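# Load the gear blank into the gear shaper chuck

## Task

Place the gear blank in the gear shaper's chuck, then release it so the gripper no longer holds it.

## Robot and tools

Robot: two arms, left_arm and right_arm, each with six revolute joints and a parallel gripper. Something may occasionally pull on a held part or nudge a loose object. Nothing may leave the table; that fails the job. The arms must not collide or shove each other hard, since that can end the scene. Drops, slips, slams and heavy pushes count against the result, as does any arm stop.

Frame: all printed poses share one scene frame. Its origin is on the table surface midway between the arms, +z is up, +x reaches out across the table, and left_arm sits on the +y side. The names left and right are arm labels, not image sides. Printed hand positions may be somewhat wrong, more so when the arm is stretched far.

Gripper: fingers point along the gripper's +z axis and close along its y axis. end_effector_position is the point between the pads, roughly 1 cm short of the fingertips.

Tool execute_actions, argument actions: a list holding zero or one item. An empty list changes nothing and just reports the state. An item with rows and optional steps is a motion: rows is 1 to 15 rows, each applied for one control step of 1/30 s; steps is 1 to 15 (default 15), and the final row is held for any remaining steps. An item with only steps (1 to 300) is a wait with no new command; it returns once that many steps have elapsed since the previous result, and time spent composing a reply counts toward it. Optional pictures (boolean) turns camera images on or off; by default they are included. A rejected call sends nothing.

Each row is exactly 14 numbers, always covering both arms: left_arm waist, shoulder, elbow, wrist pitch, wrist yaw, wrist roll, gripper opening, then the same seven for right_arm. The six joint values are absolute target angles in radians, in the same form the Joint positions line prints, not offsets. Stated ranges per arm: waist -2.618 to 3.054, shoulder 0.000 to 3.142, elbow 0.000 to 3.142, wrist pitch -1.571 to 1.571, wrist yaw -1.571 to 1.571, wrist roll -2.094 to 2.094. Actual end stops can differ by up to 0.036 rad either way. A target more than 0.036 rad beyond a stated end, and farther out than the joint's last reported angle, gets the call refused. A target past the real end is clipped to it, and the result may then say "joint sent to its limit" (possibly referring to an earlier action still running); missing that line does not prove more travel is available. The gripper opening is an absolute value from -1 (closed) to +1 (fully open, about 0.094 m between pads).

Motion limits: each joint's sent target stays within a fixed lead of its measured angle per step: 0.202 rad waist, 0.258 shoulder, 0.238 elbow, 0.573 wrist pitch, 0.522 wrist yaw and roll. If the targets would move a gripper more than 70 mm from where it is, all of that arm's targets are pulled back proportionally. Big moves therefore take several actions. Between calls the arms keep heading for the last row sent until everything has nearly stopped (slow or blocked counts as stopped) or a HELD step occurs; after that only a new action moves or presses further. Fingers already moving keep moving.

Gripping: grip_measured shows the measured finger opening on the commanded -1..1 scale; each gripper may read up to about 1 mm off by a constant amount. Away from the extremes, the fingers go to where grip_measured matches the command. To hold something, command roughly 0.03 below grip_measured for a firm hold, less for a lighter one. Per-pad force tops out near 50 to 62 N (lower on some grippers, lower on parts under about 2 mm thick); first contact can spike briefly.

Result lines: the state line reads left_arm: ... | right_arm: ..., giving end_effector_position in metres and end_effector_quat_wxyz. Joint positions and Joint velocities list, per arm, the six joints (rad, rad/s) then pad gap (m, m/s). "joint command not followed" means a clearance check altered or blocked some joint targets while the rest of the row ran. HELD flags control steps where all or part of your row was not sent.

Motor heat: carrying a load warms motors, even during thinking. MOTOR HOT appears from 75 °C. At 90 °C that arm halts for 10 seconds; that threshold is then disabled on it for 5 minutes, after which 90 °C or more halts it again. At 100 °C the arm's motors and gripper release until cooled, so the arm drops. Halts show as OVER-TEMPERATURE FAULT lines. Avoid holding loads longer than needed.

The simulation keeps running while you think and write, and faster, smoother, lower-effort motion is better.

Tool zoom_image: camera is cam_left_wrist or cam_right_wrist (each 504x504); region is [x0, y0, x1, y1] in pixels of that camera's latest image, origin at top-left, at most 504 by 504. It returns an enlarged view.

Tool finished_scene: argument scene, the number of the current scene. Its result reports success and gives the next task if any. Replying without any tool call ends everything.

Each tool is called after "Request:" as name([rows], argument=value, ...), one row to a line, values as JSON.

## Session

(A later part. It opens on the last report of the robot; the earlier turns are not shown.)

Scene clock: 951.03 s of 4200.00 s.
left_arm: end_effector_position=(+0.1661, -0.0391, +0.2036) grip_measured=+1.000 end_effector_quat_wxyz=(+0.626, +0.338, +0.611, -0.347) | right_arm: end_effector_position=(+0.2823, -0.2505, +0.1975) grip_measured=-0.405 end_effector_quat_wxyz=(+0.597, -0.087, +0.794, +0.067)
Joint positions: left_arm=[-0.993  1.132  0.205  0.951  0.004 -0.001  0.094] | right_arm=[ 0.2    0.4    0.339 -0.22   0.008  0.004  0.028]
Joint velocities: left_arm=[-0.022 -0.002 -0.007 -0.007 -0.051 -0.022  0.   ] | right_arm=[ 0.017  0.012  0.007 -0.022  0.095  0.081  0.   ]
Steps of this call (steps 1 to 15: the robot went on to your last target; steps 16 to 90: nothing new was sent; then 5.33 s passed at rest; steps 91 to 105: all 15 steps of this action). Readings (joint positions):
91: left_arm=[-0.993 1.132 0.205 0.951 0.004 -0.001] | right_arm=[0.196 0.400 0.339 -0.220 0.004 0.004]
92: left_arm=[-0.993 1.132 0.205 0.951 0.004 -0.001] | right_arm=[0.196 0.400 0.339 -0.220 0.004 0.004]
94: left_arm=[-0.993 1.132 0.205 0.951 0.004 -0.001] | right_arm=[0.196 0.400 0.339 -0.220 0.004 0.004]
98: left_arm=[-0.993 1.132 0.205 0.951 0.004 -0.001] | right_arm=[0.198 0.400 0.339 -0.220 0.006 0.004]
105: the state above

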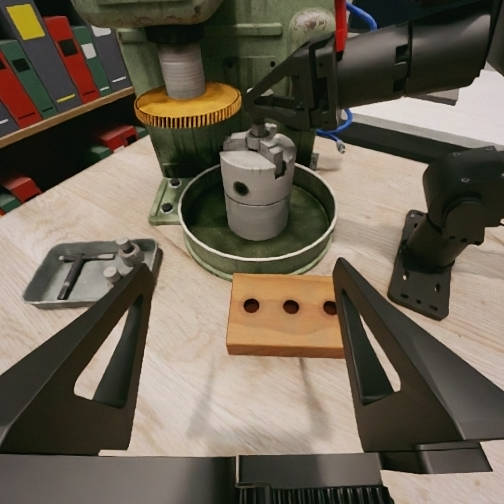

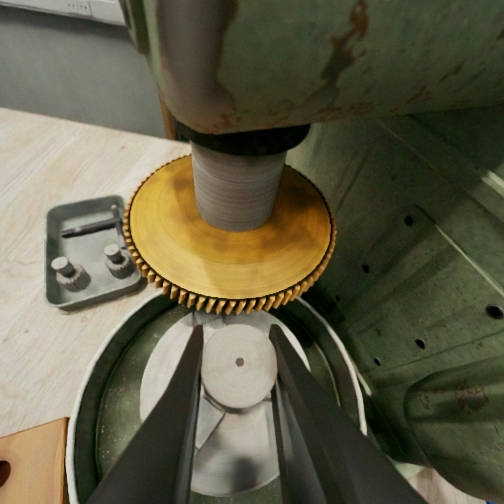

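Request:
execute_actions([
  {"rows":[[-1.0,1.14,0.23,0.95,0,0,1,0.212,0.40,0.35,-0.25,-0.008,0.01,-0.47],[-1.0,1.14,0.23,0.95,0,0,1,0.212,0.40,0.35,-0.25,-0.011,0.01,-0.47],[-1.0,1.14,0.23,0.95,0,0,1,0.212,0.40,0.35,-0.25,-0.014,0.01,-0.47],[-1.0,1.14,0.23,0.95,0,0,1,0.212,0.40,0.35,-0.25,-0.017,0.01,-0.47],[-1.0,1.14,0.23,0.95,0,0,1,0.212,0.40,0.35,-0.25,-0.020,0.01,-0.47],[-1.0,1.14,0.23,0.95,0,0,1,0.212,0.40,0.35,-0.25,-0.023,0.01,-0.47]],"steps":15},
])

Request:
zoom_image(camera="cam_left_wrist", region=[225,100,295,160])

Scene clock: 956.50 s of 4200.00 s.
left_arm: end_effector_position=(+0.1661, -0.0391, +0.2036) grip_measured=+1.000 end_effector_quat_wxyz=(+0.626, +0.338, +0.611, -0.347) | right_arm: end_effector_position=(+0.2823, -0.2504, +0.1975) grip_measured=-0.405 end_effector_quat_wxyz=(+0.597, -0.087, +0.794, +0.067)
Joint positions: left_arm=[-0.993  1.132  0.205  0.951  0.004 -0.001  0.094] | right_arm=[ 0.2    0.4    0.339 -0.22   0.008  0.004  0.028]
Joint velocities: left_arm=[ 0.002 -0.022  0.002 -0.022 -0.007  0.066  0.   ] | right_arm=[-0.007  0.002 -0.017  0.022  0.081  0.066 -0.   ]
Steps of this call (steps 1 to 15: the robot went on to your last target; steps 16 to 90: nothing new was sent; then 1.97 s passed at rest; steps 91 to 105: all 15 steps of this action). Readings (joint positions):
91: left_arm=[-0.993 1.132 0.205 0.951 0.004 -0.001] | right_arm=[0.200 0.400 0.339 -0.220 0.008 0.004]
92: left_arm=[-0.993 1.132 0.205 0.951 0.004 -0.001] | right_arm=[0.200 0.400 0.339 -0.220 0.008 0.004]
94: left_arm=[-0.993 1.132 0.205 0.951 0.004 -0.001] | right_arm=[0.200 0.400 0.339 -0.220 0.008 0.004]
98: left_arm=[-0.993 1.132 0.205 0.951 0.004 -0.001] | right_arm=[0.200 0.400 0.339 -0.220 0.008 0.004]
105: the state above

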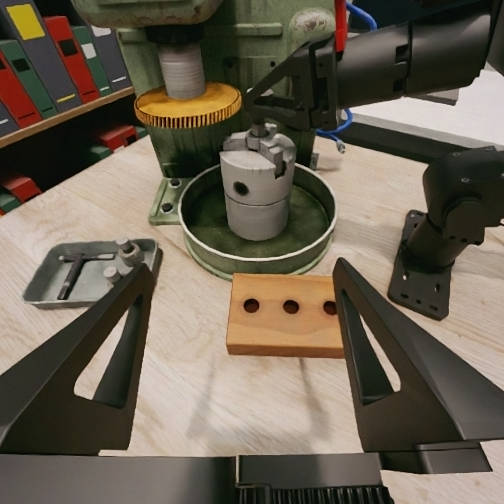

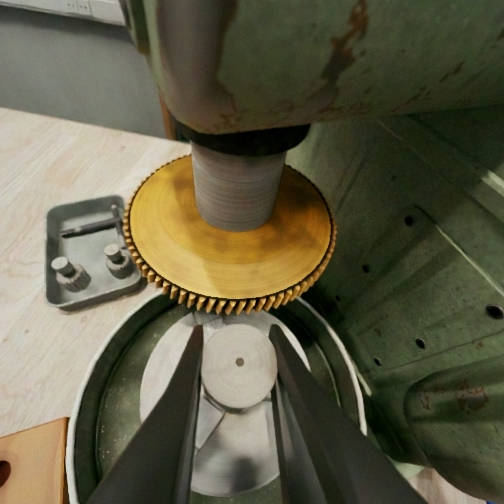

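Region (225, 100, 295, 160) of cam_left_wrist's 504x504 image, scaled by 7.200, with more detail than that image has; it fills the top 432 rows of this view, and the rest is white.

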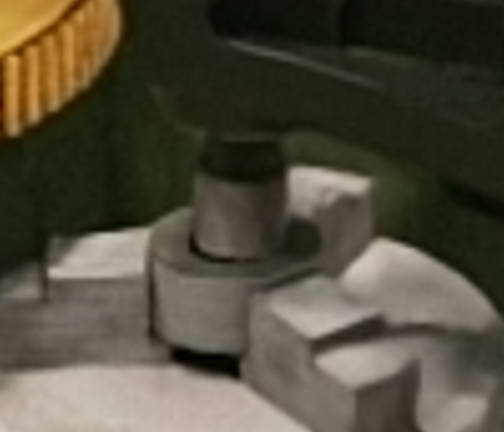

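Request:
execute_actions([
  {"rows":[[-1.0,1.14,0.23,0.95,0,0,1,0.210,0.41,0.33,-0.23,-0.012,0.01,-0.47],[-1.0,1.14,0.23,0.95,0,0,1,0.210,0.41,0.325,-0.225,-0.012,0.01,-0.47],[-1.0,1.14,0.23,0.95,0,0,1,0.210,0.41,0.322,-0.22,-0.012,0.01,-0.47],[-1.0,1.14,0.23,0.95,0,0,1,0.210,0.41,0.32,-0.215,-0.012,0.01,-0.47],[-1.0,1.14,0.23,0.95,0,0,1,0.210,0.41,0.318,-0.212,-0.012,0.01,-0.47],[-1.0,1.14,0.23,0.95,0,0,1,0.210,0.41,0.316,-0.21,-0.012,0.01,-0.47]],"steps":15},
])

Request:
zoom_image(camera="cam_left_wrist", region=[225,100,295,160])

Scene clock: 963.10 s of 4200.00 s.
left_arm: end_effector_position=(+0.1661, -0.0391, +0.2036) grip_measured=+1.000 end_effector_quat_wxyz=(+0.626, +0.338, +0.611, -0.347) | right_arm: end_effector_position=(+0.2830, -0.2501, +0.1970) grip_measured=-0.405 end_effector_quat_wxyz=(+0.600, -0.087, +0.793, +0.067)
Joint positions: left_arm=[-0.993  1.132  0.205  0.951  0.004 -0.001  0.094] | right_arm=[ 0.2    0.4    0.332 -0.207  0.007  0.004  0.028]
Joint velocities: left_arm=[ 0.012 -0.002 -0.017 -0.022 -0.066 -0.022  0.   ] | right_arm=[-0.032  0.002 -0.007  0.037 -0.022  0.022 -0.001]
Steps of this call (steps 1 to 15: the robot went on to your last target; steps 16 to 90: nothing new was sent; then 3.10 s passed at rest; steps 91 to 105: all 15 steps of this action). Readings (joint positions):
91: left_arm=[-0.993 1.132 0.205 0.951 0.004 -0.001] | right_arm=[0.200 0.400 0.339 -0.220 0.008 0.004]
92: left_arm=[-0.993 1.132 0.205 0.951 0.004 -0.001] | right_arm=[0.200 0.400 0.339 -0.219 0.008 0.004]
94: left_arm=[-0.993 1.132 0.205 0.951 0.004 -0.001] | right_arm=[0.200 0.400 0.339 -0.219 0.008 0.004]
98: left_arm=[-0.993 1.132 0.205 0.951 0.004 -0.001] | right_arm=[0.200 0.400 0.333 -0.209 0.007 0.004]
105: the state above

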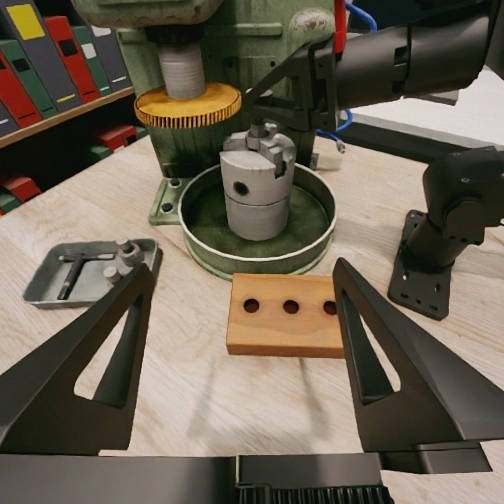

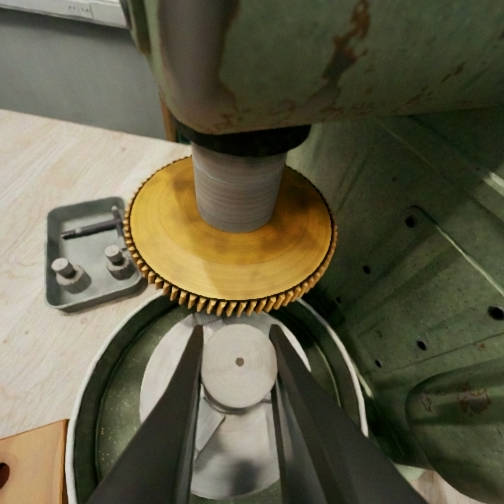

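Region (225, 100, 295, 160) of cam_left_wrist's 504x504 image, scaled by 7.200, with more detail than that image has; it fills the top 432 rows of this view, and the rest is white.

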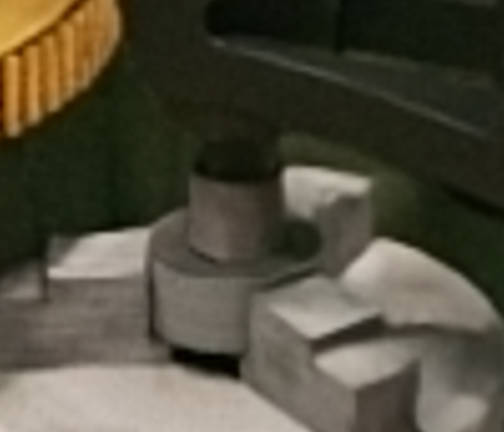

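Request:
execute_actions(actions=[])

Scene clock: 980.63 s of 4200.00 s.
left_arm: end_effector_position=(+0.1661, -0.0391, +0.2036) grip_measured=+1.000 end_effector_quat_wxyz=(+0.626, +0.338, +0.611, -0.347) | right_arm: end_effector_position=(+0.2830, -0.2501, +0.1971) grip_measured=-0.405 end_effector_quat_wxyz=(+0.600, -0.087, +0.792, +0.067)
Joint positions: left_arm=[-0.993  1.132  0.205  0.951  0.004 -0.001  0.094] | right_arm=[ 0.2    0.4    0.332 -0.207  0.007  0.004  0.028]
Joint velocities: left_arm=[-0.022 -0.022 -0.017 -0.007 -0.022  0.022  0.   ] | right_arm=[ 0.007 -0.007 -0.017  0.022 -0.066  0.007  0.001]
Steps of this call (steps 1 to 15: the robot went on to your last target; steps 16 to 90: nothing new was sent; then 14.53 s passed at rest). Readings (joint positions):
1: left_arm=[-0.993 1.132 0.205 0.951 0.004 -0.001] | right_arm=[0.200 0.400 0.332 -0.207 0.007 0.004]
2: left_arm=[-0.993 1.132 0.205 0.951 0.004 -0.001] | right_arm=[0.200 0.400 0.332 -0.207 0.007 0.004]
4: left_arm=[-0.993 1.132 0.205 0.951 0.004 -0.001] | right_arm=[0.200 0.400 0.332 -0.207 0.007 0.004]
8: left_arm=[-0.993 1.132 0.205 0.951 0.004 -0.001] | right_arm=[0.200 0.400 0.332 -0.207 0.007 0.004]
90: the state above
All arms were judged still, so your last target was given up. Only a new action makes them travel on or press farther. Fingers that are still opening or closing keep moving.

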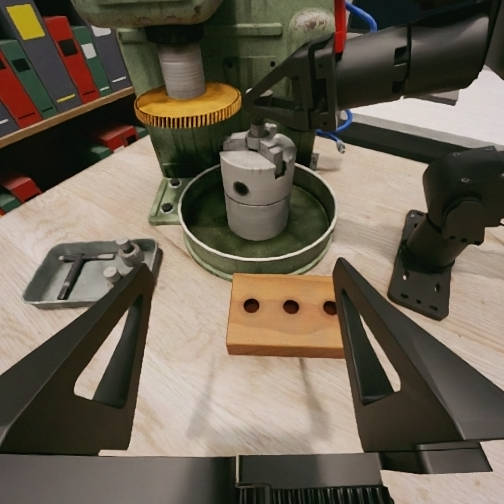

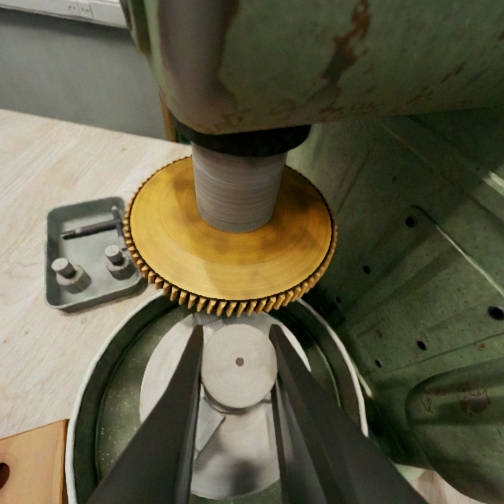

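Try loosening the grip slightly, with joints relaxed at measured.

Request:
execute_actions([
  {"rows":[[-1.0,1.14,0.23,0.95,0,0,1,0.200,0.40,0.335,-0.207,0.007,0.004,-0.385]],"steps":15},
], pictures=false)

Request:
execute_actions(actions=[])

Request:
zoom_image(camera="cam_left_wrist", region=[200,70,320,170])

Scene clock: 985.27 s of 4200.00 s.
left_arm: end_effector_position=(+0.1661, -0.0391, +0.2036) grip_measured=+1.000 end_effector_quat_wxyz=(+0.626, +0.338, +0.611, -0.347) | right_arm: end_effector_position=(+0.2830, -0.2501, +0.1971) grip_measured=-0.382 end_effector_quat_wxyz=(+0.600, -0.087, +0.792, +0.067)
Joint positions: left_arm=[-0.993  1.132  0.205  0.951  0.004 -0.001  0.094] | right_arm=[ 0.2    0.4    0.332 -0.207  0.007  0.004  0.029]
Joint velocities: left_arm=[ 0.002  0.002  0.007 -0.022 -0.022 -0.051  0.   ] | right_arm=[ 0.002  0.007 -0.012 -0.007  0.007 -0.066  0.   ]
Steps of this call (steps 1 to 90: nothing new was sent; then 1.13 s passed at rest; steps 91 to 105: all 15 steps of this action). Readings (joint positions):
91: left_arm=[-0.993 1.132 0.205 0.951 0.004 -0.001] | right_arm=[0.200 0.400 0.332 -0.207 0.007 0.004]
92: left_arm=[-0.993 1.132 0.205 0.951 0.004 -0.001] | right_arm=[0.200 0.400 0.332 -0.207 0.007 0.004]
94: left_arm=[-0.993 1.132 0.205 0.951 0.004 -0.001] | right_arm=[0.200 0.400 0.332 -0.207 0.007 0.004]
98: left_arm=[-0.993 1.132 0.205 0.951 0.004 -0.001] | right_arm=[0.200 0.400 0.332 -0.207 0.007 0.004]
105: the state above

Scene clock: 985.27 s of 4200.00 s.
left_arm: end_effector_position=(+0.1661, -0.0391, +0.2036) grip_measured=+1.000 end_effector_quat_wxyz=(+0.626, +0.338, +0.611, -0.347) | right_arm: end_effector_position=(+0.2830, -0.2501, +0.1971) grip_measured=-0.382 end_effector_quat_wxyz=(+0.600, -0.087, +0.792, +0.067)
Joint positions: left_arm=[-0.993  1.132  0.205  0.951  0.004 -0.001  0.094] | right_arm=[ 0.2    0.4    0.332 -0.207  0.007  0.004  0.029]
Joint velocities: left_arm=[ 0.002  0.002  0.007 -0.022 -0.022 -0.051  0.   ] | right_arm=[ 0.002  0.007 -0.012 -0.007  0.007 -0.066  0.   ]

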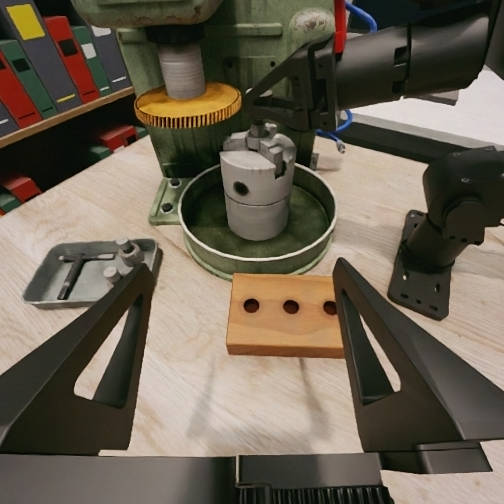

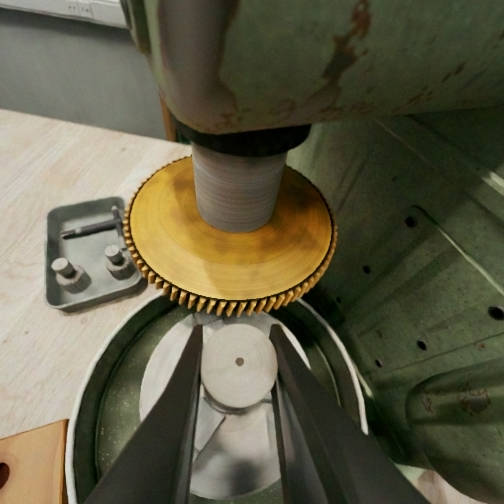

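Region (200, 70, 320, 170) of cam_left_wrist's 504x504 image, scaled by 4.200, with more detail than that image has.

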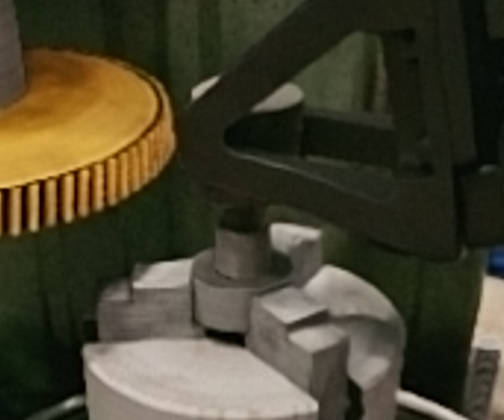

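Request:
execute_actions([
  {"steps":15},
])

Request:
zoom_image(camera="cam_left_wrist", region=[200,70,320,170])

Scene clock: 988.23 s of 4200.00 s.
left_arm: end_effector_position=(+0.1661, -0.0391, +0.2036) grip_measured=+1.000 end_effector_quat_wxyz=(+0.626, +0.338, +0.611, -0.347) | right_arm: end_effector_position=(+0.2830, -0.2501, +0.1971) grip_measured=-0.382 end_effector_quat_wxyz=(+0.600, -0.087, +0.792, +0.067)
Joint positions: left_arm=[-0.993  1.132  0.205  0.951  0.004 -0.001  0.094] | right_arm=[ 0.2    0.4    0.332 -0.207  0.007  0.004  0.029]
Joint velocities: left_arm=[ 0.002 -0.017  0.007  0.022 -0.007  0.007  0.   ] | right_arm=[ 0.012 -0.032 -0.022  0.037 -0.007  0.037 -0.001]
Steps of this call (steps 1 to 15: the robot went on to your last target; steps 16 to 89: nothing new was sent). Readings (joint positions):
1: left_arm=[-0.993 1.132 0.205 0.951 0.004 -0.001] | right_arm=[0.200 0.400 0.332 -0.207 0.007 0.004]
2: left_arm=[-0.993 1.132 0.205 0.951 0.004 -0.001] | right_arm=[0.200 0.400 0.332 -0.207 0.007 0.004]
4: left_arm=[-0.993 1.132 0.205 0.951 0.004 -0.001] | right_arm=[0.200 0.400 0.332 -0.207 0.007 0.004]
8: left_arm=[-0.993 1.132 0.205 0.951 0.004 -0.001] | right_arm=[0.200 0.400 0.332 -0.207 0.007 0.004]
89: the state above
All arms were judged still, so your last target was given up. Only a new action makes them travel on or press farther. Fingers that are still opening or closing keep moving.

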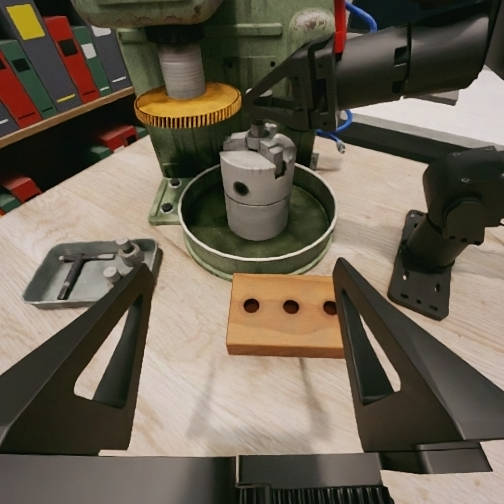

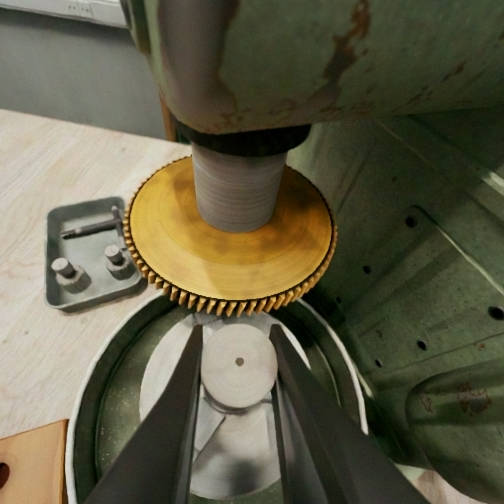

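Region (200, 70, 320, 170) of cam_left_wrist's 504x504 image, scaled by 4.200, with more detail than that image has.

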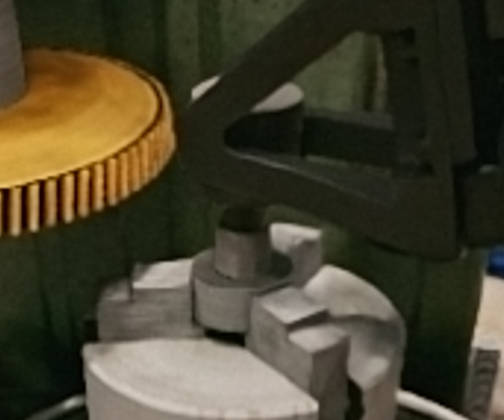

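Request:
execute_actions([
  {"rows":[[-1.0,1.14,0.23,0.95,0,0,1,0.200,0.40,0.335,-0.207,0.007,0.004,-0.1]],"steps":15},
])

Request:
zoom_image(camera="cam_right_wrist", region=[140,290,340,490])

Scene clock: 993.00 s of 4200.00 s.
left_arm: end_effector_position=(+0.1661, -0.0391, +0.2036) grip_measured=+1.000 end_effector_quat_wxyz=(+0.626, +0.338, +0.611, -0.347) | right_arm: end_effector_position=(+0.2830, -0.2501, +0.1971) grip_measured=-0.102 end_effector_quat_wxyz=(+0.600, -0.087, +0.792, +0.067)
Joint positions: left_arm=[-0.993  1.132  0.205  0.951  0.004 -0.001  0.094] | right_arm=[ 0.2    0.4    0.332 -0.207  0.007  0.004  0.042]
Joint velocities: left_arm=[ 0.007 -0.007 -0.017  0.007 -0.022 -0.051  0.   ] | right_arm=[-0.007  0.012 -0.007 -0.051 -0.022  0.037  0.   ]
Steps of this call (steps 1 to 90: nothing new was sent; then 1.27 s passed at rest; steps 91 to 105: all 15 steps of this action). Readings (joint positions):
91: left_arm=[-0.993 1.132 0.205 0.951 0.004 -0.001] | right_arm=[0.200 0.400 0.332 -0.207 0.007 0.004]
92: left_arm=[-0.993 1.132 0.205 0.951 0.004 -0.001] | right_arm=[0.200 0.400 0.332 -0.207 0.007 0.004]
94: left_arm=[-0.993 1.132 0.205 0.951 0.004 -0.001] | right_arm=[0.200 0.400 0.332 -0.207 0.007 0.004]
98: left_arm=[-0.993 1.132 0.205 0.951 0.004 -0.001] | right_arm=[0.200 0.400 0.332 -0.207 0.007 0.004]
105: the state above

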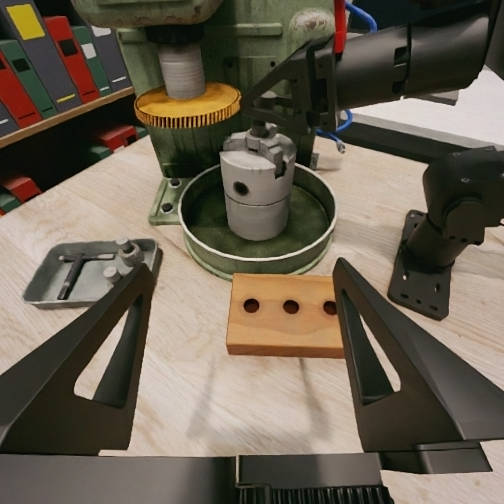

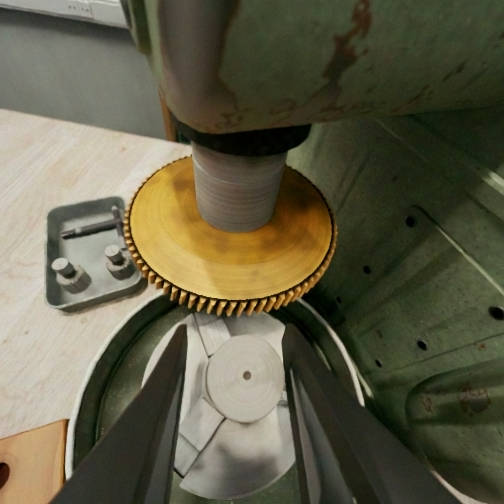

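Region (140, 290, 340, 490) of cam_right_wrist's 504x504 image, scaled by 2.520, with more detail than that image has.

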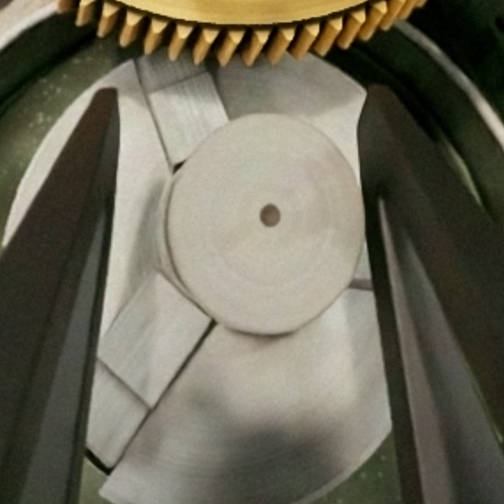

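Request:
execute_actions([
  {"rows":[[-1.0,1.14,0.23,0.95,0,0,1,0.200,0.40,0.335,-0.207,0.007,0.004,-0.37]],"steps":15},
])

Request:
zoom_image(camera="cam_left_wrist", region=[200,70,320,170])

Scene clock: 996.90 s of 4200.00 s.
left_arm: end_effector_position=(+0.1661, -0.0391, +0.2036) grip_measured=+1.000 end_effector_quat_wxyz=(+0.626, +0.338, +0.611, -0.347) | right_arm: end_effector_position=(+0.2833, -0.2515, +0.1971) grip_measured=-0.368 end_effector_quat_wxyz=(+0.600, -0.085, +0.793, +0.064)
Joint positions: left_arm=[-0.993  1.132  0.205  0.951  0.004 -0.001  0.094] | right_arm=[ 0.2    0.4    0.332 -0.207  0.015  0.004  0.03 ]
Joint velocities: left_arm=[ 0.022  0.002 -0.017 -0.022  0.022  0.022  0.   ] | right_arm=[-0.012 -0.007 -0.002 -0.051  0.066 -0.095  0.   ]
Steps of this call (steps 1 to 15: the robot went on to your last target; steps 16 to 90: nothing new was sent; then 0.40 s passed at rest; steps 91 to 105: all 15 steps of this action). Readings (joint positions):
91: left_arm=[-0.993 1.132 0.205 0.951 0.004 -0.001] | right_arm=[0.200 0.400 0.332 -0.207 0.007 0.004]
92: left_arm=[-0.993 1.132 0.205 0.951 0.004 -0.001] | right_arm=[0.200 0.400 0.332 -0.207 0.010 0.004]
94: left_arm=[-0.993 1.132 0.205 0.951 0.004 -0.001] | right_arm=[0.200 0.400 0.332 -0.207 0.015 0.004]
98: left_arm=[-0.993 1.132 0.205 0.951 0.004 -0.001] | right_arm=[0.200 0.400 0.332 -0.207 0.015 0.004]
105: the state above

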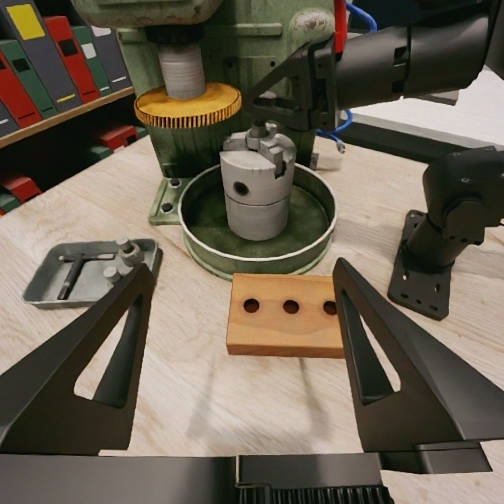

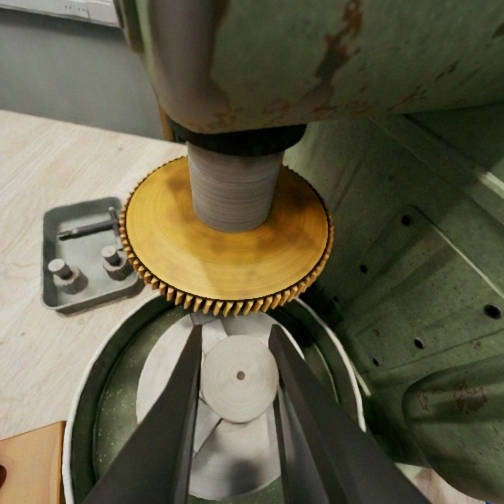

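Region (200, 70, 320, 170) of cam_left_wrist's 504x504 image, scaled by 4.200, with more detail than that image has.

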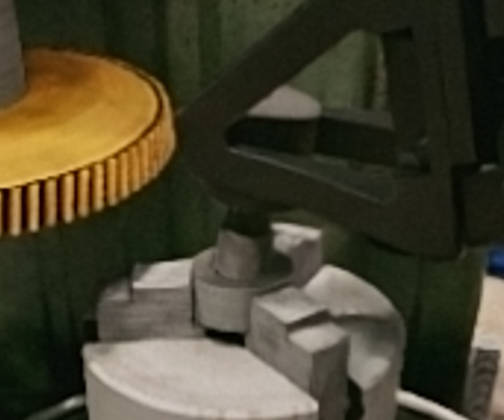

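Request:
execute_actions([
  {"rows":[[-1.0,1.14,0.23,0.95,0,0,1,0.200,0.40,0.335,-0.207,0.012,0.004,-0.33],[-1.0,1.14,0.23,0.95,0,0,1,0.200,0.40,0.335,-0.207,0.012,0.004,-0.33],[-1.0,1.14,0.23,0.95,0,0,1,0.200,0.40,0.335,-0.207,0.012,0.004,-0.33],[-1.0,1.14,0.23,0.95,0,0,1,0.200,0.39,0.345,-0.215,0.012,0.004,-0.33],[-1.0,1.14,0.23,0.95,0,0,1,0.200,0.38,0.35,-0.225,0.012,0.004,-0.33],[-1.0,1.14,0.23,0.95,0,0,1,0.200,0.37,0.355,-0.235,0.012,0.004,-0.33],[-1.0,1.14,0.23,0.95,0,0,1,0.200,0.355,0.36,-0.245,0.012,0.004,-0.33]],"steps":15},
])

Scene clock: 1007.80 s of 4200.00 s.
left_arm: end_effector_position=(+0.1661, -0.0391, +0.2036) grip_measured=+1.000 end_effector_quat_wxyz=(+0.626, +0.338, +0.611, -0.347) | right_arm: end_effector_position=(+0.2802, -0.2522, +0.1977) grip_measured=-0.332 end_effector_quat_wxyz=(+0.601, -0.085, +0.792, +0.064)
Joint positions: left_arm=[-0.993  1.132  0.205  0.951  0.004 -0.001  0.094] | right_arm=[ 0.2    0.377  0.332 -0.228  0.015  0.004  0.031]
Joint velocities: left_arm=[ 0.012 -0.002  0.002 -0.037 -0.007 -0.022  0.   ] | right_arm=[ 0.007  0.007 -0.007  0.007 -0.007 -0.095  0.   ]
Steps of this call (steps 1 to 15: the robot went on to your last target; steps 16 to 90: nothing new was sent; then 7.40 s passed at rest; steps 91 to 105: all 15 steps of this action). Readings (joint positions):
91: left_arm=[-0.993 1.132 0.205 0.951 0.004 -0.001] | right_arm=[0.200 0.400 0.332 -0.207 0.015 0.004]
92: left_arm=[-0.993 1.132 0.205 0.951 0.004 -0.001] | right_arm=[0.200 0.400 0.332 -0.207 0.015 0.004]
94: left_arm=[-0.993 1.132 0.205 0.951 0.004 -0.001] | right_arm=[0.200 0.400 0.332 -0.207 0.015 0.004]
98: left_arm=[-0.993 1.132 0.205 0.951 0.004 -0.001] | right_arm=[0.200 0.390 0.332 -0.219 0.015 0.004]
105: the state above

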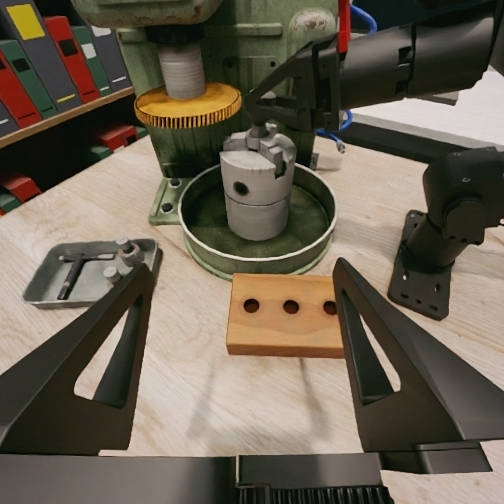

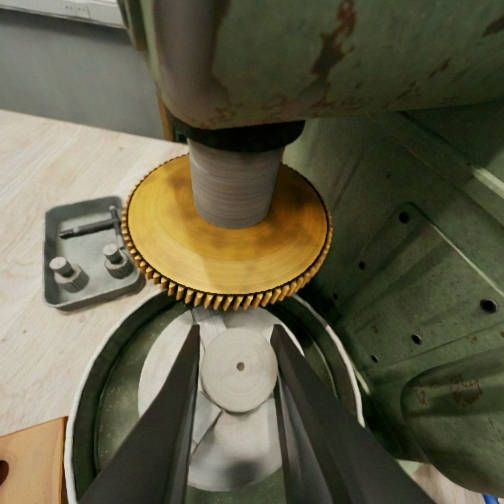

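Request:
execute_actions([
  {"rows":[[-1.0,1.14,0.23,0.95,0,0,1,0.200,0.345,0.34,-0.255,0.012,0.004,-0.33],[-1.0,1.14,0.23,0.95,0,0,1,0.200,0.335,0.34,-0.265,0.012,0.004,-0.33],[-1.0,1.14,0.23,0.95,0,0,1,0.200,0.335,0.34,-0.265,0.012,0.004,-0.33],[-1.0,1.14,0.23,0.95,0,0,1,0.200,0.335,0.34,-0.265,0.012,0.004,-0.33],[-1.0,1.14,0.23,0.95,0,0,1,0.200,0.335,0.34,-0.265,0.012,0.004,-0.33],[-1.0,1.14,0.23,0.95,0,0,1,0.200,0.335,0.34,-0.265,0.012,0.004,-0.33],[-1.0,1.14,0.23,0.95,0,0,1,0.200,0.335,0.34,-0.265,0.012,0.004,-0.33],[-1.0,1.14,0.23,0.95,0,0,1,0.200,0.335,0.34,-0.265,0.012,0.004,-0.33],[-1.0,1.14,0.23,0.95,0,0,1,0.200,0.335,0.34,-0.265,0.012,0.004,-0.37],[-1.0,1.14,0.23,0.95,0,0,1,0.200,0.335,0.34,-0.265,0.012,0.004,-0.39],[-1.0,1.14,0.23,0.95,0,0,1,0.200,0.335,0.34,-0.265,0.012,0.004,-0.41]],"steps":15},
], pictures=false)

Scene clock: 1022.17 s of 4200.00 s.
left_arm: end_effector_position=(+0.1661, -0.0391, +0.2036) grip_measured=+1.000 end_effector_quat_wxyz=(+0.626, +0.338, +0.611, -0.347) | right_arm: end_effector_position=(+0.2774, -0.2530, +0.1976) grip_measured=-0.396 end_effector_quat_wxyz=(+0.601, -0.084, +0.792, +0.064)
Joint positions: left_arm=[-0.993  1.132  0.205  0.951  0.004 -0.001  0.094] | right_arm=[ 0.2    0.357  0.332 -0.248  0.016  0.004  0.028]
Joint velocities: left_arm=[ 0.012 -0.002 -0.002 -0.051 -0.007  0.007  0.   ] | right_arm=[ 0.007 -0.002 -0.002  0.051  0.007 -0.037 -0.   ]
Steps of this call (steps 1 to 15: the robot went on to your last target; steps 16 to 90: nothing new was sent; then 10.87 s passed at rest; steps 91 to 105: all 15 steps of this action). Readings (joint positions):
91: left_arm=[-0.993 1.132 0.205 0.951 0.004 -0.001] | right_arm=[0.200 0.376 0.332 -0.232 0.015 0.004]
92: left_arm=[-0.993 1.132 0.205 0.951 0.004 -0.001] | right_arm=[0.200 0.371 0.332 -0.236 0.015 0.004]
94: left_arm=[-0.993 1.132 0.205 0.951 0.004 -0.001] | right_arm=[0.200 0.362 0.332 -0.243 0.015 0.004]
98: left_arm=[-0.993 1.132 0.205 0.951 0.004 -0.001] | right_arm=[0.200 0.357 0.332 -0.246 0.015 0.004]
105: the state above

Request:
execute_actions([
  {"rows":[[-1.0,1.14,0.23,0.95,0,0,1,0.200,0.365,0.335,-0.235,0.005,0.004,-0.41],[-1.0,1.14,0.23,0.95,0,0,1,0.200,0.37,0.335,-0.23,0.005,0.004,-0.41],[-1.0,1.14,0.23,0.95,0,0,1,0.200,0.374,0.335,-0.226,0.005,0.004,-0.41],[-1.0,1.14,0.23,0.95,0,0,1,0.200,0.378,0.335,-0.222,0.005,0.004,-0.41],[-1.0,1.14,0.23,0.95,0,0,1,0.200,0.382,0.335,-0.218,0.005,0.004,-0.41],[-1.0,1.14,0.23,0.95,0,0,1,0.200,0.386,0.335,-0.214,0.005,0.004,-0.41],[-1.0,1.14,0.23,0.95,0,0,1,0.200,0.39,0.335,-0.21,0.005,0.004,-0.41],[-1.0,1.14,0.23,0.95,0,0,1,0.200,0.394,0.335,-0.206,0.005,0.004,-0.41],[-1.0,1.14,0.23,0.95,0,0,1,0.200,0.398,0.335,-0.202,0.005,0.004,-0.41]],"steps":15},
])

Request:
zoom_image(camera="cam_left_wrist", region=[200,70,320,170])

Scene clock: 1029.20 s of 4200.00 s.
left_arm: end_effector_position=(+0.1661, -0.0391, +0.2036) grip_measured=+1.000 end_effector_quat_wxyz=(+0.626, +0.338, +0.611, -0.347) | right_arm: end_effector_position=(+0.2810, -0.2518, +0.1982) grip_measured=-0.397 end_effector_quat_wxyz=(+0.602, -0.085, +0.791, +0.065)
Joint positions: left_arm=[-0.993  1.132  0.205  0.951  0.004 -0.001  0.094] | right_arm=[ 0.2    0.382  0.332 -0.221  0.014  0.004  0.028]
Joint velocities: left_arm=[-0.017 -0.002  0.012  0.066 -0.051 -0.051  0.   ] | right_arm=[-0.012 -0.012  0.012  0.022 -0.11  -0.007 -0.001]
Steps of this call (steps 1 to 15: the robot went on to your last target; steps 16 to 90: nothing new was sent; then 3.53 s passed at rest; steps 91 to 105: all 15 steps of this action). Readings (joint positions):
91: left_arm=[-0.993 1.132 0.205 0.951 0.004 -0.001] | right_arm=[0.200 0.357 0.332 -0.247 0.016 0.004]
92: left_arm=[-0.993 1.132 0.205 0.951 0.004 -0.001] | right_arm=[0.200 0.357 0.332 -0.247 0.016 0.004]
94: left_arm=[-0.993 1.132 0.205 0.951 0.004 -0.001] | right_arm=[0.200 0.359 0.332 -0.246 0.016 0.004]
98: left_arm=[-0.993 1.132 0.205 0.951 0.004 -0.001] | right_arm=[0.200 0.371 0.332 -0.233 0.015 0.004]
105: the state above

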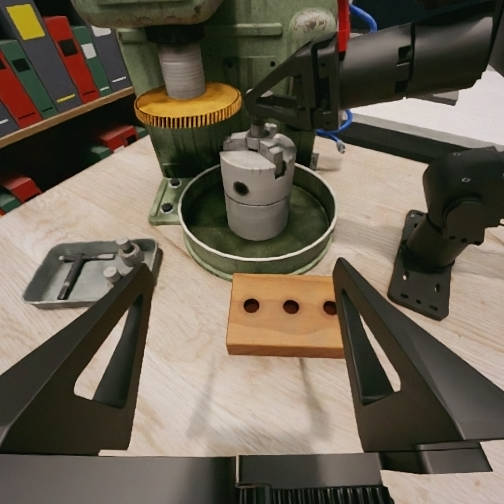

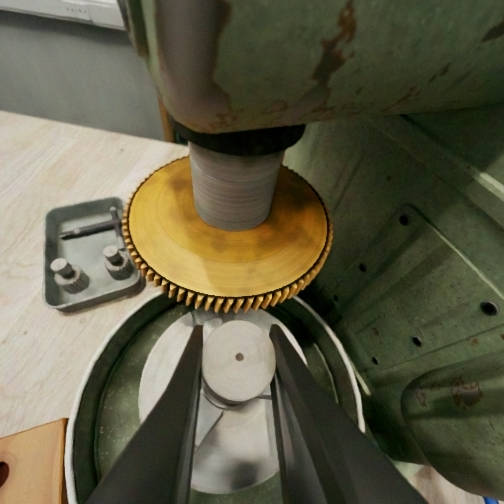

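Region (200, 70, 320, 170) of cam_left_wrist's 504x504 image, scaled by 4.200, with more detail than that image has.

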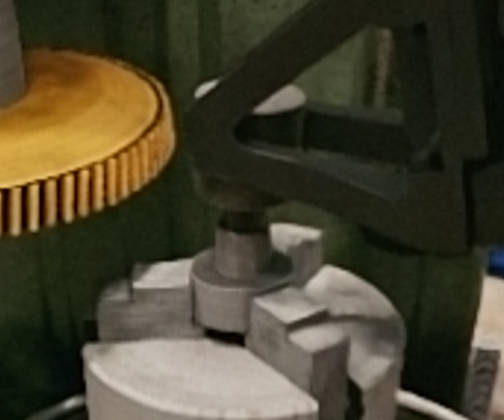

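Request:
execute_actions([
  {"rows":[[-1.0,1.14,0.23,0.95,0,0,1,0.200,0.40,0.335,-0.225,-0.005,0.004,-0.415],[-1.0,1.14,0.23,0.95,0,0,1,0.200,0.403,0.335,-0.225,-0.005,0.004,-0.415],[-1.0,1.14,0.23,0.95,0,0,1,0.200,0.406,0.335,-0.225,-0.005,0.004,-0.415],[-1.0,1.14,0.23,0.95,0,0,1,0.200,0.41,0.335,-0.225,-0.005,0.004,-0.415]],"steps":15},
])

Request:
zoom_image(camera="cam_left_wrist", region=[200,70,320,170])

Scene clock: 1036.00 s of 4200.00 s.
left_arm: end_effector_position=(+0.1661, -0.0391, +0.2036) grip_measured=+1.000 end_effector_quat_wxyz=(+0.626, +0.338, +0.611, -0.347) | right_arm: end_effector_position=(+0.2821, -0.2513, +0.1969) grip_measured=-0.400 end_effector_quat_wxyz=(+0.600, -0.086, +0.793, +0.065)
Joint positions: left_arm=[-0.993  1.132  0.205  0.951  0.004 -0.001  0.094] | right_arm=[ 0.2    0.392  0.332 -0.215  0.012  0.004  0.028]
Joint velocities: left_arm=[-0.007  0.007 -0.012  0.007  0.066 -0.022  0.   ] | right_arm=[-0.002 -0.007  0.002 -0.007  0.022 -0.022 -0.   ]
Steps of this call (steps 1 to 15: the robot went on to your last target; steps 16 to 90: nothing new was sent; then 3.30 s passed at rest; steps 91 to 105: all 15 steps of this action). Readings (joint positions):
91: left_arm=[-0.993 1.132 0.205 0.951 0.004 -0.001] | right_arm=[0.200 0.382 0.332 -0.221 0.013 0.004]
92: left_arm=[-0.993 1.132 0.205 0.951 0.004 -0.001] | right_arm=[0.200 0.382 0.332 -0.221 0.013 0.004]
94: left_arm=[-0.993 1.132 0.205 0.951 0.004 -0.001] | right_arm=[0.200 0.385 0.332 -0.220 0.013 0.004]
98: left_arm=[-0.993 1.132 0.205 0.951 0.004 -0.001] | right_arm=[0.200 0.389 0.332 -0.214 0.013 0.004]
105: the state above

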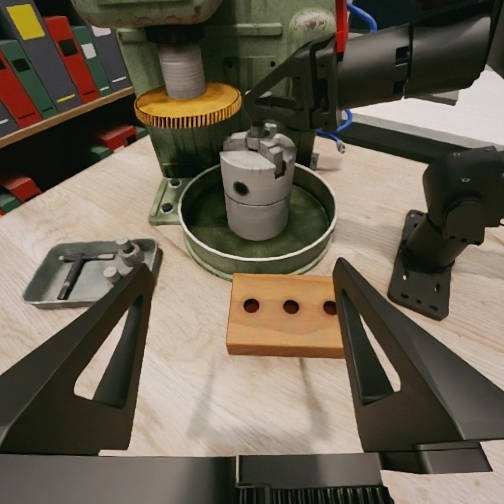

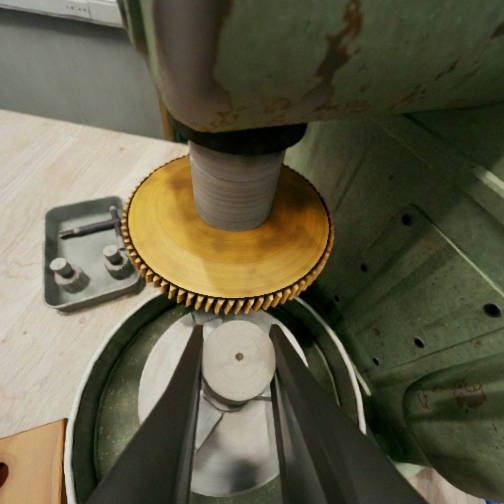

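Region (200, 70, 320, 170) of cam_left_wrist's 504x504 image, scaled by 4.200, with more detail than that image has.

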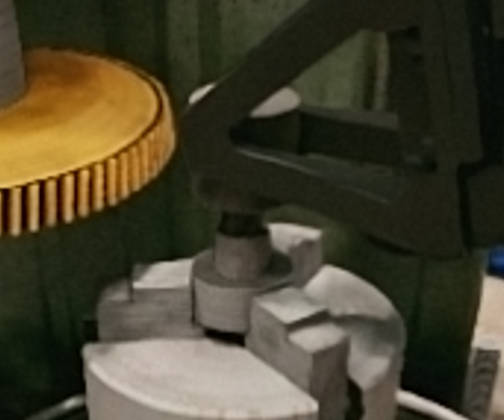

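Seems to be going in. Push down.

Request:
execute_actions([
  {"rows":[[-1.0,1.14,0.23,0.95,0,0,1,0.200,0.40,0.335,-0.24,-0.005,0.004,-0.415],[-1.0,1.14,0.23,0.95,0,0,1,0.200,0.40,0.335,-0.245,-0.005,0.004,-0.415],[-1.0,1.14,0.23,0.95,0,0,1,0.200,0.40,0.335,-0.25,-0.005,0.004,-0.415],[-1.0,1.14,0.23,0.95,0,0,1,0.200,0.40,0.335,-0.255,-0.005,0.004,-0.415]],"steps":15},
], pictures=false)

Scene clock: 1041.47 s of 4200.00 s.
left_arm: end_effector_position=(+0.1661, -0.0391, +0.2036) grip_measured=+1.000 end_effector_quat_wxyz=(+0.626, +0.338, +0.611, -0.347) | right_arm: end_effector_position=(+0.2821, -0.2513, +0.1968) grip_measured=-0.400 end_effector_quat_wxyz=(+0.599, -0.086, +0.793, +0.065)
Joint positions: left_arm=[-0.993  1.132  0.205  0.951  0.004 -0.001  0.094] | right_arm=[ 0.2    0.392  0.332 -0.216  0.012  0.004  0.028]
Joint velocities: left_arm=[-0.017  0.012 -0.017  0.007  0.022 -0.037  0.   ] | right_arm=[ 0.007  0.027  0.002 -0.051  0.037 -0.022 -0.001]
Steps of this call (steps 1 to 15: the robot went on to your last target; steps 16 to 90: nothing new was sent; then 1.97 s passed at rest; steps 91 to 105: all 15 steps of this action). Readings (joint positions):
91: left_arm=[-0.993 1.132 0.205 0.951 0.004 -0.001] | right_arm=[0.200 0.392 0.332 -0.215 0.012 0.004]
92: left_arm=[-0.993 1.132 0.205 0.951 0.004 -0.001] | right_arm=[0.200 0.392 0.332 -0.215 0.012 0.004]
94: left_arm=[-0.993 1.132 0.205 0.951 0.004 -0.001] | right_arm=[0.200 0.392 0.332 -0.216 0.012 0.004]
98: left_arm=[-0.993 1.132 0.205 0.951 0.004 -0.001] | right_arm=[0.200 0.392 0.332 -0.216 0.012 0.004]
105: the state above

Jammed; loosen to let it slide.

Request:
execute_actions([
  {"rows":[[-1.0,1.14,0.23,0.95,0,0,1,0.200,0.392,0.335,-0.21,0.012,0.004,-0.415],[-1.0,1.14,0.23,0.95,0,0,1,0.200,0.392,0.335,-0.21,0.012,0.004,-0.415],[-1.0,1.14,0.23,0.95,0,0,1,0.200,0.392,0.335,-0.21,0.012,0.004,-0.415],[-1.0,1.14,0.23,0.95,0,0,1,0.200,0.392,0.335,-0.21,0.012,0.004,-0.375]],"steps":15},
])

Request:
zoom_image(camera="cam_left_wrist", region=[200,70,320,170])

Scene clock: 1045.77 s of 4200.00 s.
left_arm: end_effector_position=(+0.1661, -0.0391, +0.2036) grip_measured=+1.000 end_effector_quat_wxyz=(+0.626, +0.338, +0.611, -0.347) | right_arm: end_effector_position=(+0.2822, -0.2513, +0.1973) grip_measured=-0.375 end_effector_quat_wxyz=(+0.600, -0.085, +0.793, +0.065)
Joint positions: left_arm=[-0.993  1.132  0.205  0.951  0.004 -0.001  0.094] | right_arm=[ 0.2    0.392  0.332 -0.214  0.013  0.004  0.029]
Joint velocities: left_arm=[-0.012  0.007 -0.022 -0.037 -0.037 -0.007  0.   ] | right_arm=[ 0.022 -0.002  0.002  0.022  0.037 -0.11  -0.001]
Steps of this call (steps 1 to 15: the robot went on to your last target; steps 16 to 90: nothing new was sent; then 0.80 s passed at rest; steps 91 to 105: all 15 steps of this action). Readings (joint positions):
91: left_arm=[-0.993 1.132 0.205 0.951 0.004 -0.001] | right_arm=[0.200 0.392 0.332 -0.215 0.013 0.004]
92: left_arm=[-0.993 1.132 0.205 0.951 0.004 -0.001] | right_arm=[0.200 0.392 0.332 -0.215 0.013 0.004]
94: left_arm=[-0.993 1.132 0.205 0.951 0.004 -0.001] | right_arm=[0.200 0.392 0.332 -0.214 0.013 0.004]
98: left_arm=[-0.993 1.132 0.205 0.951 0.004 -0.001] | right_arm=[0.200 0.392 0.332 -0.214 0.013 0.004]
105: the state above

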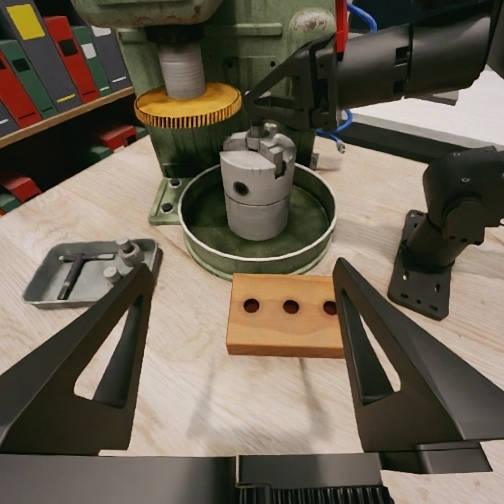

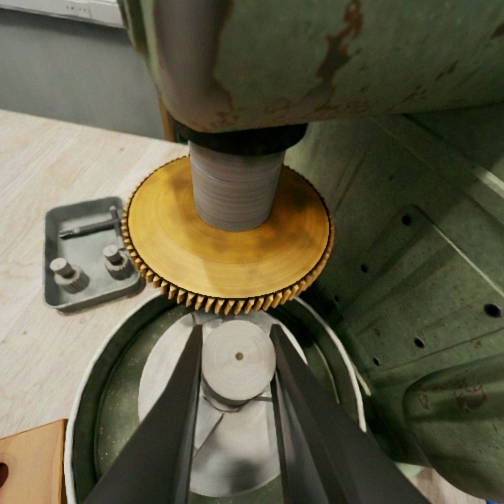

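Region (200, 70, 320, 170) of cam_left_wrist's 504x504 image, scaled by 4.200, with more detail than that image has.

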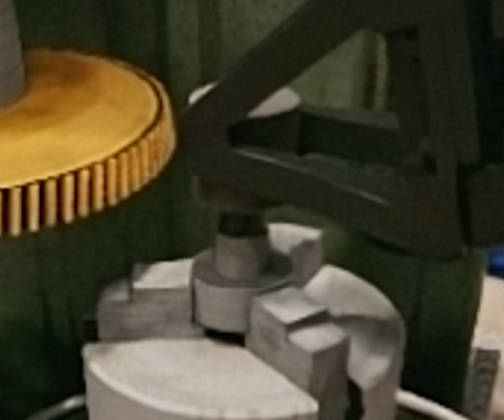

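Request:
execute_actions([
  {"rows":[[-1.0,1.14,0.23,0.95,0,0,1,0.208,0.392,0.335,-0.21,0.0,0.004,-0.375],[-1.0,1.14,0.23,0.95,0,0,1,0.210,0.392,0.335,-0.21,0.0,0.004,-0.375],[-1.0,1.14,0.23,0.95,0,0,1,0.212,0.392,0.335,-0.21,0.0,0.004,-0.375],[-1.0,1.14,0.23,0.95,0,0,1,0.214,0.392,0.335,-0.21,0.0,0.004,-0.375]],"steps":15},
])

Request:
zoom_image(camera="cam_left_wrist", region=[200,70,320,170])

Scene clock: 1052.10 s of 4200.00 s.
left_arm: end_effector_position=(+0.1661, -0.0391, +0.2036) grip_measured=+1.000 end_effector_quat_wxyz=(+0.626, +0.338, +0.611, -0.347) | right_arm: end_effector_position=(+0.2821, -0.2510, +0.1973) grip_measured=-0.375 end_effector_quat_wxyz=(+0.600, -0.086, +0.792, +0.066)
Joint positions: left_arm=[-0.993  1.132  0.205  0.951  0.004 -0.001  0.094] | right_arm=[ 0.201  0.392  0.332 -0.214  0.013  0.004  0.029]
Joint velocities: left_arm=[-0.002 -0.002 -0.012 -0.051 -0.007  0.007  0.   ] | right_arm=[-0.002  0.002 -0.002 -0.022 -0.051  0.051 -0.   ]
Steps of this call (steps 1 to 15: the robot went on to your last target; steps 16 to 90: nothing new was sent; then 2.83 s passed at rest; steps 91 to 105: all 15 steps of this action). Readings (joint positions):
91: left_arm=[-0.993 1.132 0.205 0.951 0.004 -0.001] | right_arm=[0.200 0.392 0.332 -0.214 0.012 0.004]
92: left_arm=[-0.993 1.132 0.205 0.951 0.004 -0.001] | right_arm=[0.200 0.392 0.332 -0.214 0.012 0.004]
94: left_arm=[-0.993 1.132 0.205 0.951 0.004 -0.001] | right_arm=[0.200 0.392 0.332 -0.214 0.012 0.004]
98: left_arm=[-0.993 1.132 0.205 0.951 0.004 -0.001] | right_arm=[0.201 0.392 0.332 -0.214 0.013 0.004]
105: the state above

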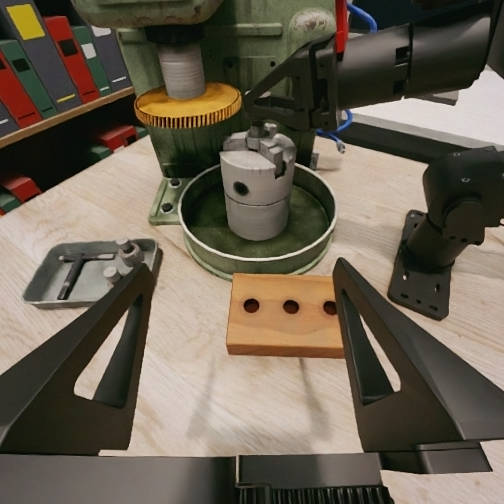

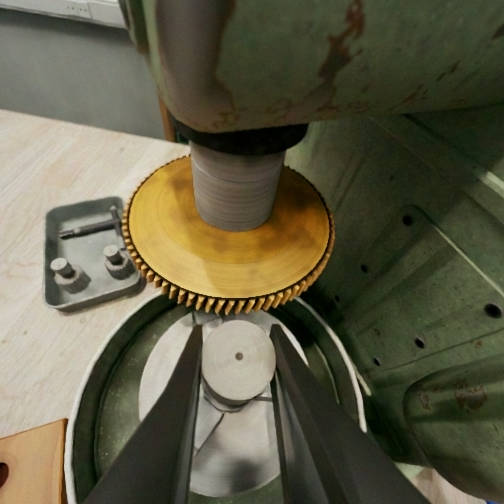

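Region (200, 70, 320, 170) of cam_left_wrist's 504x504 image, scaled by 4.200, with more detail than that image has.

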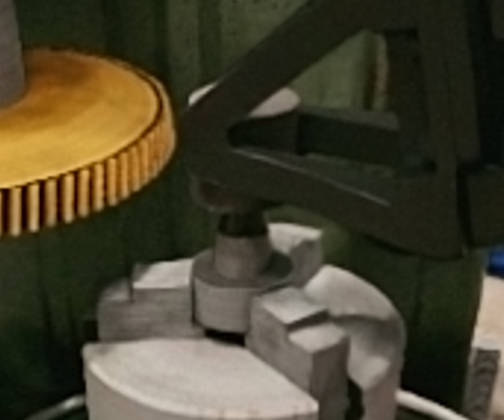

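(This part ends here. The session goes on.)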